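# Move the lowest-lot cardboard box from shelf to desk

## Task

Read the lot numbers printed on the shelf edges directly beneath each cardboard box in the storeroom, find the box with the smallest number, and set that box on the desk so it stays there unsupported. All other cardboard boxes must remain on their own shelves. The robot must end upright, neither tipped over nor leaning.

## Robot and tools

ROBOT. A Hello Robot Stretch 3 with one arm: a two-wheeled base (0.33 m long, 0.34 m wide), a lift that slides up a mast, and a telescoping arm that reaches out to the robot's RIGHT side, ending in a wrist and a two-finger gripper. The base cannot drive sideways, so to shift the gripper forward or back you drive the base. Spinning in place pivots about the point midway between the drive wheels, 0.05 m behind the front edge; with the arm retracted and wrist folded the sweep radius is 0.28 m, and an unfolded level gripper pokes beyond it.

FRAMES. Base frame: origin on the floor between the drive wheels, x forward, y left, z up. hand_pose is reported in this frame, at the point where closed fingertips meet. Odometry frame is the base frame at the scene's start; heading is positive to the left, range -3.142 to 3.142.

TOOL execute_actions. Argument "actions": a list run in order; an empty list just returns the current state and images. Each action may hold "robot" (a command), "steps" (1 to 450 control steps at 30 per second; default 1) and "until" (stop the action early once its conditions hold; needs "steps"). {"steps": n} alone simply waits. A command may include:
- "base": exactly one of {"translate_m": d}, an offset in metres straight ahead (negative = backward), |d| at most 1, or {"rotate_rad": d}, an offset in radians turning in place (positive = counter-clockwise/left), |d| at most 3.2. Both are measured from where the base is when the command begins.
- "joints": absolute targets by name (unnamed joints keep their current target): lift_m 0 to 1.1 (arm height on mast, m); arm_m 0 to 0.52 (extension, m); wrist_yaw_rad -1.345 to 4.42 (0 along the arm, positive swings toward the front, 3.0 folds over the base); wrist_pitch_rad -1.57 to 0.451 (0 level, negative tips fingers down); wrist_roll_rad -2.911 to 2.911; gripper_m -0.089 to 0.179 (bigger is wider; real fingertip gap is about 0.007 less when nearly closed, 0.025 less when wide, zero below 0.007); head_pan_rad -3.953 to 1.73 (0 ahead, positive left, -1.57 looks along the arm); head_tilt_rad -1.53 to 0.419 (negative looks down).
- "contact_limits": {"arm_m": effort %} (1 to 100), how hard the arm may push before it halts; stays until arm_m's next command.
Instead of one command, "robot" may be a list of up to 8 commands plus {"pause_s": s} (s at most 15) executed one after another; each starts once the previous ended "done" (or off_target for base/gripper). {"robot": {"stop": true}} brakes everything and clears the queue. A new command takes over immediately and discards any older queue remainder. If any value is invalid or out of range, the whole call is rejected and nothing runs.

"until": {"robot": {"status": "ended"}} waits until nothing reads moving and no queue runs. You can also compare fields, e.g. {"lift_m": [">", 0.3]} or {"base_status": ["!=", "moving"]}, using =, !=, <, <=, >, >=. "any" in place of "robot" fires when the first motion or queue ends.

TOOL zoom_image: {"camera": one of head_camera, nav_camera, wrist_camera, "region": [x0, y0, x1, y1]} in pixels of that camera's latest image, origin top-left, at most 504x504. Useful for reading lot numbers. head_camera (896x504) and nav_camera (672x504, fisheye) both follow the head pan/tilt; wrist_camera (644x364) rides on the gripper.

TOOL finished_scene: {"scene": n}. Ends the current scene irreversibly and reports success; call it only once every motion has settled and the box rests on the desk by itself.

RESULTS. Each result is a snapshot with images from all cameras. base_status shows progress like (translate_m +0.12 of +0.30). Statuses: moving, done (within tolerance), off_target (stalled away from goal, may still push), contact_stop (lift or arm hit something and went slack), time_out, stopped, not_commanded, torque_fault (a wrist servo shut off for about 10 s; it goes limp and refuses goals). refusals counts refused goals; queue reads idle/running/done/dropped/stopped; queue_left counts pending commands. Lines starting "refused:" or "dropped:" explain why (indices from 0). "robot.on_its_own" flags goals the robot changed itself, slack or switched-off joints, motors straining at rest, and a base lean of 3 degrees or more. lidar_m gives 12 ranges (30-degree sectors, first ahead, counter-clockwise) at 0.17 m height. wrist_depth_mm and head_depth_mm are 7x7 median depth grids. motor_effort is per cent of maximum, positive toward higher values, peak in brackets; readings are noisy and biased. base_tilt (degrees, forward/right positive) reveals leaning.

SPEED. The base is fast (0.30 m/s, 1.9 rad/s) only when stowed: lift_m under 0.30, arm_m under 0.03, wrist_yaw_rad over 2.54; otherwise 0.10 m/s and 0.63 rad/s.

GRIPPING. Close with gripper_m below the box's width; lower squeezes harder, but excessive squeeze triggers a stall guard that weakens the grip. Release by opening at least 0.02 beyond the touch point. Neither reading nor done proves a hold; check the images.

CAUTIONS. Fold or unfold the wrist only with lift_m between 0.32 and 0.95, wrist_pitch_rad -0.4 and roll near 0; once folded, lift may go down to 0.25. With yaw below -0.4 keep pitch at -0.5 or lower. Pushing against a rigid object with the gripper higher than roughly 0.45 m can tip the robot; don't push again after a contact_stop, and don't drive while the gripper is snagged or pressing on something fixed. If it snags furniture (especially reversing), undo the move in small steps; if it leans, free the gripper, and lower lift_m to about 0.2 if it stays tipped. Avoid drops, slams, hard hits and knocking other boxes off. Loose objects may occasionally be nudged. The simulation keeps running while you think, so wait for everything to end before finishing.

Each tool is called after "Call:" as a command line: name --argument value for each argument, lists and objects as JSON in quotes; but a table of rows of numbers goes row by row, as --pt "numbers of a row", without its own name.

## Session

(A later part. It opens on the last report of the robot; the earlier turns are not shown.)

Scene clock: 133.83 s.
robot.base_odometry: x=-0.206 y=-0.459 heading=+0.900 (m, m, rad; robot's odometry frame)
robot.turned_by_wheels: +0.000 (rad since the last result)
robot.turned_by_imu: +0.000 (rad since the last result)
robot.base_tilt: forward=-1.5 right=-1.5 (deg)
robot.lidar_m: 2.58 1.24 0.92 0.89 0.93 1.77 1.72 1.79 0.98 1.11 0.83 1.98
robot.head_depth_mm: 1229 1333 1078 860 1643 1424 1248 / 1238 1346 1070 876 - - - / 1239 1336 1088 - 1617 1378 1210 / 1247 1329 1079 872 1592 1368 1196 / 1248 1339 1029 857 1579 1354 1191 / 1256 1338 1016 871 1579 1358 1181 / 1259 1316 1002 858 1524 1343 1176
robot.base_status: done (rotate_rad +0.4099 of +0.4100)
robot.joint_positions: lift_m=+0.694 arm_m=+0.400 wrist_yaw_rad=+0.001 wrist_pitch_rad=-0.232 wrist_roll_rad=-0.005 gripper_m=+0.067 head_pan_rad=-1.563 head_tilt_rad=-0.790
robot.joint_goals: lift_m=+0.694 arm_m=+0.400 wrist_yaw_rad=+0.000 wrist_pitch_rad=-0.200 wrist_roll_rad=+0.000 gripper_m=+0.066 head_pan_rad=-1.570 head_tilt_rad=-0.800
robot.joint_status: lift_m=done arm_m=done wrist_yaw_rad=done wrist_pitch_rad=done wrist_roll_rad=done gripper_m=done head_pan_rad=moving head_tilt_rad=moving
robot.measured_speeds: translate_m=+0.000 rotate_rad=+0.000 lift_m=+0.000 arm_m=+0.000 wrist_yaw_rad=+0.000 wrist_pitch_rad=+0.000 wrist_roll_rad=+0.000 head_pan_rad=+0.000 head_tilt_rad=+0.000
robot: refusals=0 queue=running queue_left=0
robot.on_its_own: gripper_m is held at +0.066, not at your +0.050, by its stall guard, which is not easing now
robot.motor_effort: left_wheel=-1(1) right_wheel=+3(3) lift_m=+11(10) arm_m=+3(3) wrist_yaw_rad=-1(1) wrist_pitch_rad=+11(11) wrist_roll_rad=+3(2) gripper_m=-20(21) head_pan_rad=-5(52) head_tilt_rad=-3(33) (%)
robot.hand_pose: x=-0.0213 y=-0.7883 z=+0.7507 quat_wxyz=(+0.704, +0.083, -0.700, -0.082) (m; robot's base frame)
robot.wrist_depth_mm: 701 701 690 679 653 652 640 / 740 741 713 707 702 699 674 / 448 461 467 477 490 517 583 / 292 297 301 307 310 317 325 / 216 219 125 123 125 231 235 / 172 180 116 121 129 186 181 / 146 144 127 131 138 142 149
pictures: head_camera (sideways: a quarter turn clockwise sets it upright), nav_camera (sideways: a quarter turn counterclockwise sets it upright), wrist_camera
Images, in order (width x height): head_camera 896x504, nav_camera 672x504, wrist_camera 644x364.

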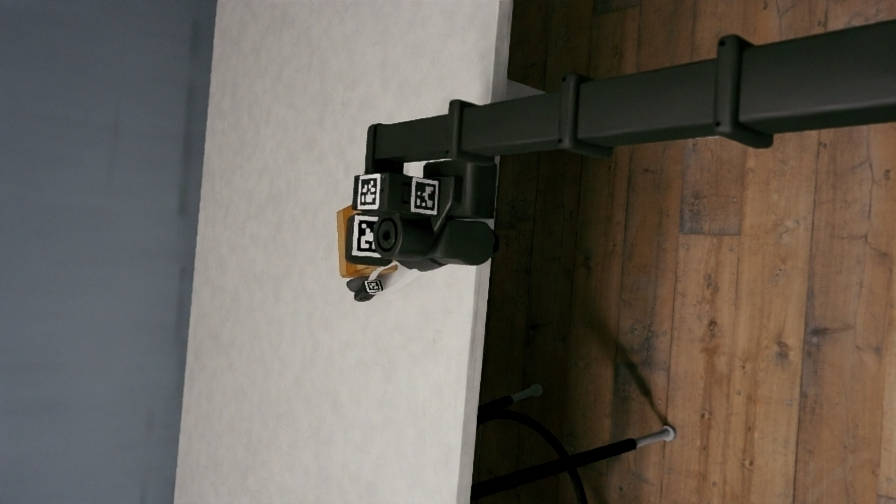

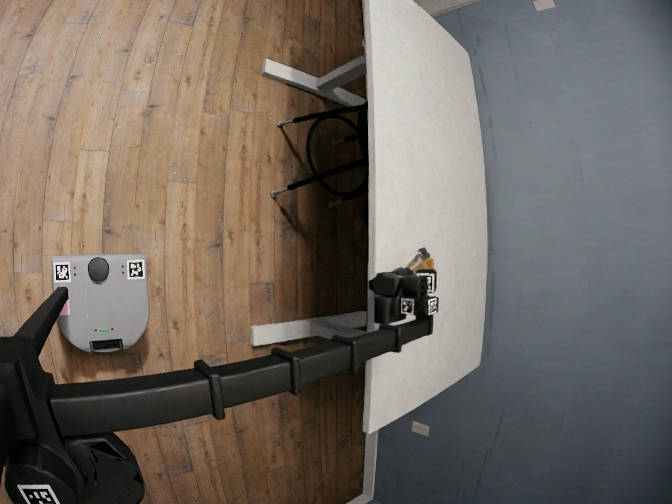

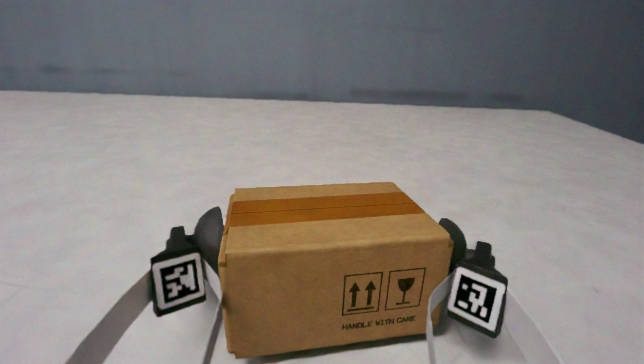

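Call:
execute_actions --actions '[{"robot":[{"joints":{"lift_m":0.686}},{"joints":{"gripper_m":0.15}}],"steps":450,"until":{"robot":{"status":"ended"}}}]'

Scene clock: 135.97 s.
robot.base_odometry: x=-0.206 y=-0.459 heading=+0.900 (m, m, rad; robot's odometry frame)
robot.turned_by_wheels: +0.000 (rad since the last result)
robot.turned_by_imu: +0.001 (rad since the last result)
robot.base_tilt: forward=-1.4 right=-1.7 (deg)
robot.lidar_m: 2.57 1.24 0.92 0.89 0.93 1.78 1.72 1.79 0.98 1.11 0.83 1.98
robot.head_depth_mm: 1237 1333 1078 860 1628 1418 1238 / 1239 1344 1068 881 - - - / 1246 1341 1071 - 1598 1374 1209 / 1246 1330 1074 846 1598 1374 1205 / 1251 1339 1037 857 1575 1362 1199 / 1254 1341 1015 869 1560 1345 1183 / 1262 1313 1003 858 1514 1338 1177
robot.base_status: done (rotate_rad +0.4099 of +0.4100)
robot.joint_positions: lift_m=+0.686 arm_m=+0.400 wrist_yaw_rad=+0.001 wrist_pitch_rad=-0.224 wrist_roll_rad=-0.005 gripper_m=+0.150 head_pan_rad=-1.563 head_tilt_rad=-0.790
robot.joint_goals: lift_m=+0.686 arm_m=+0.400 wrist_yaw_rad=+0.000 wrist_pitch_rad=-0.200 wrist_roll_rad=+0.000 gripper_m=+0.150 head_pan_rad=-1.570 head_tilt_rad=-0.800
robot.joint_status: lift_m=done arm_m=done wrist_yaw_rad=done wrist_pitch_rad=done wrist_roll_rad=done gripper_m=done head_pan_rad=done head_tilt_rad=done
robot.measured_speeds: translate_m=+0.000 rotate_rad=+0.000 lift_m=+0.000 arm_m=+0.000 wrist_yaw_rad=+0.000 wrist_pitch_rad=+0.000 wrist_roll_rad=+0.000 head_pan_rad=+0.000 head_tilt_rad=+0.000
robot: refusals=0 queue=done queue_left=0
robot.motor_effort: left_wheel=-1(1) right_wheel=+3(3) lift_m=+11(11) arm_m=+3(3) wrist_yaw_rad=-2(1) wrist_pitch_rad=+8(12) wrist_roll_rad=+3(2) gripper_m=+1(81) head_pan_rad=-5(4) head_tilt_rad=-4(6) (%)
robot.hand_pose: x=-0.0213 y=-0.7890 z=+0.7447 quat_wxyz=(+0.705, +0.080, -0.701, -0.079) (m; robot's base frame)
robot.wrist_depth_mm: 714 684 690 687 666 659 668 / 744 710 733 719 695 679 696 / 436 447 469 468 481 506 591 / 279 283 289 296 302 305 314 / 208 222 136 123 125 232 222 / 170 - 117 121 129 - 175 / - 136 128 129 136 137 142
pictures: head_camera (sideways: a quarter turn clockwise sets it upright), nav_camera (sideways: a quarter turn counterclockwise sets it upright), wrist_camera
Images, in order (width x height): head_camera 896x504, nav_camera 672x504, wrist_camera 644x364.

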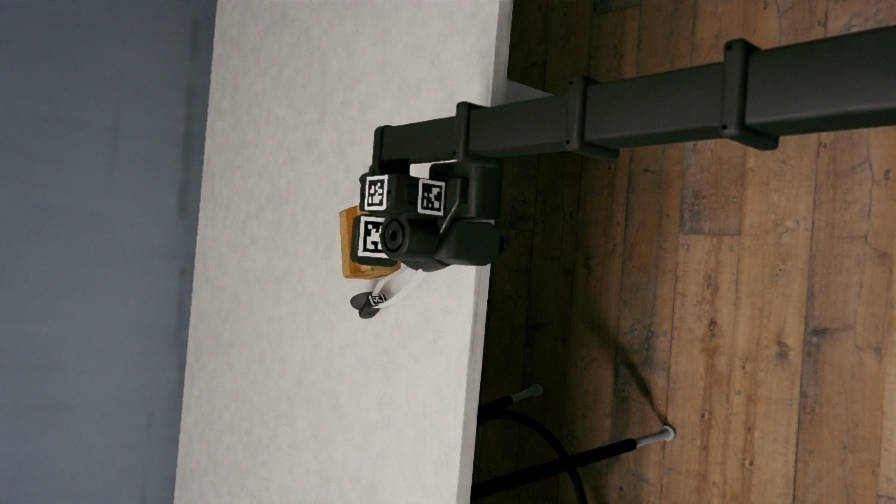

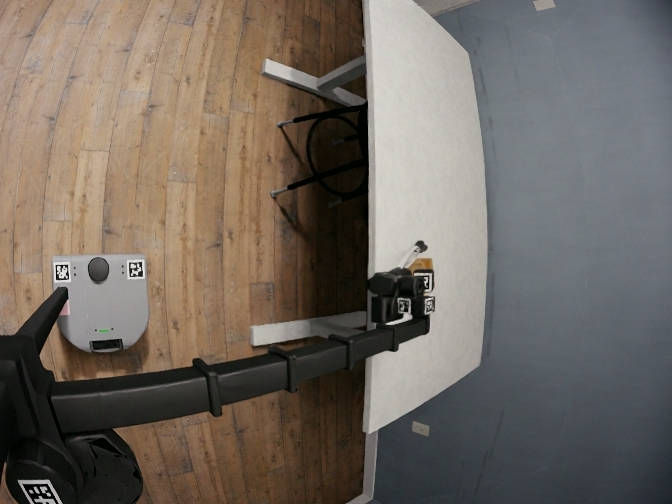

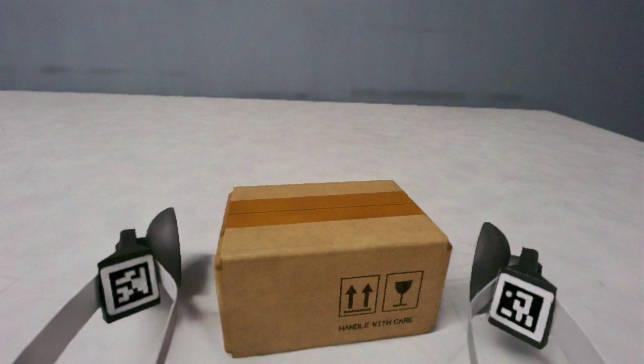

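Call:
execute_actions --actions '[{"robot":[{"joints":{"arm_m":0.25,"lift_m":0.71}}],"steps":450,"until":{"robot":{"status":"ended"}}}]'

Scene clock: 138.20 s.
robot.base_odometry: x=-0.206 y=-0.459 heading=+0.900 (m, m, rad; robot's odometry frame)
robot.turned_by_wheels: +0.000 (rad since the last result)
robot.turned_by_imu: +0.001 (rad since the last result)
robot.base_tilt: forward=-1.1 right=-1.6 (deg)
robot.lidar_m: 2.58 1.25 0.92 0.89 0.93 1.78 1.72 1.79 0.99 1.11 0.83 1.98
robot.head_depth_mm: 1233 1338 1077 860 1636 1407 1268 / 1237 1340 1066 876 - - 1206 / 1245 1337 1052 896 - 1384 1208 / 1243 1329 1036 890 1523 1373 1196 / 1252 1339 1030 876 1594 1368 1193 / 1251 1340 1020 868 1572 1346 1189 / 1255 1317 1005 859 1515 1335 1181
robot.base_status: done (rotate_rad +0.4099 of +0.4100)
robot.joint_positions: lift_m=+0.710 arm_m=+0.250 wrist_yaw_rad=+0.001 wrist_pitch_rad=-0.223 wrist_roll_rad=-0.005 gripper_m=+0.150 head_pan_rad=-1.563 head_tilt_rad=-0.790
robot.joint_goals: lift_m=+0.710 arm_m=+0.250 wrist_yaw_rad=+0.000 wrist_pitch_rad=-0.200 wrist_roll_rad=+0.000 gripper_m=+0.150 head_pan_rad=-1.570 head_tilt_rad=-0.800
robot.joint_status: lift_m=done arm_m=done wrist_yaw_rad=done wrist_pitch_rad=done wrist_roll_rad=done gripper_m=done head_pan_rad=done head_tilt_rad=done
robot.measured_speeds: translate_m=+0.000 rotate_rad=+0.000 lift_m=+0.000 arm_m=+0.000 wrist_yaw_rad=+0.000 wrist_pitch_rad=+0.000 wrist_roll_rad=+0.000 head_pan_rad=+0.000 head_tilt_rad=+0.000
robot: refusals=0 queue=done queue_left=0
robot.motor_effort: left_wheel=-1(1) right_wheel=+3(3) lift_m=+25(21) arm_m=-5(6) wrist_yaw_rad=-1(1) wrist_pitch_rad=+8(8) wrist_roll_rad=+3(3) gripper_m=+1(0) head_pan_rad=-5(5) head_tilt_rad=-4(4) (%)
robot.hand_pose: x=-0.0213 y=-0.6400 z=+0.7680 quat_wxyz=(+0.705, +0.079, -0.701, -0.079) (m; robot's base frame)
robot.wrist_depth_mm: 840 809 843 809 802 782 782 / 883 843 869 869 809 841 817 / 519 541 554 570 583 603 822 / 338 345 350 270 338 369 372 / 248 264 257 259 262 279 267 / 204 - 200 203 206 - 208 / - 164 165 167 168 165 171
pictures: head_camera (sideways: a quarter turn clockwise sets it upright), nav_camera (sideways: a quarter turn counterclockwise sets it upright), wrist_camera
Images, in order (width x height): head_camera 896x504, nav_camera 672x504, wrist_camera 644x364.

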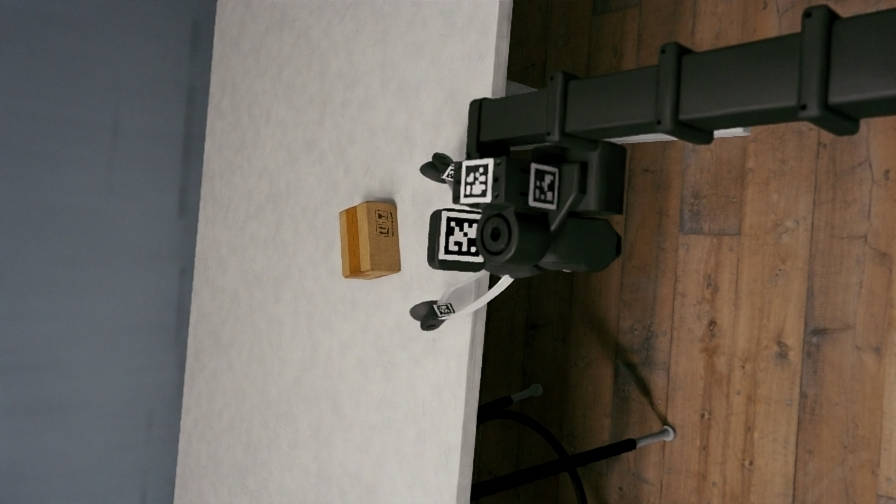

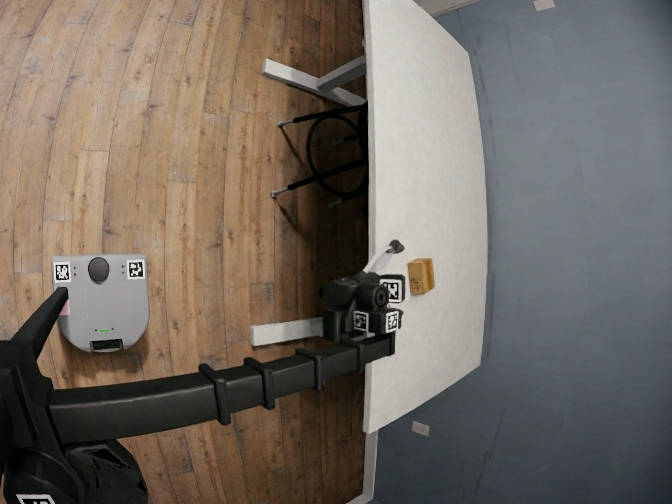

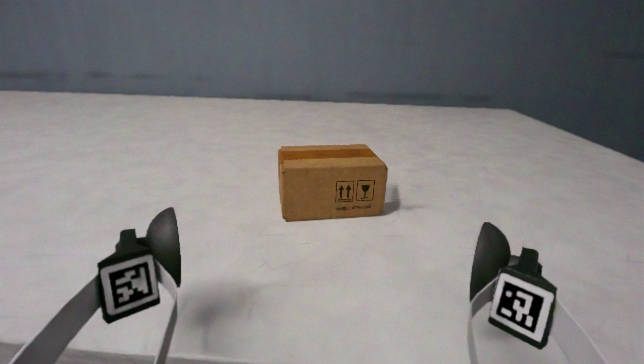

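Call:
finished_scene --scene 1

The scene is finished: the task was done.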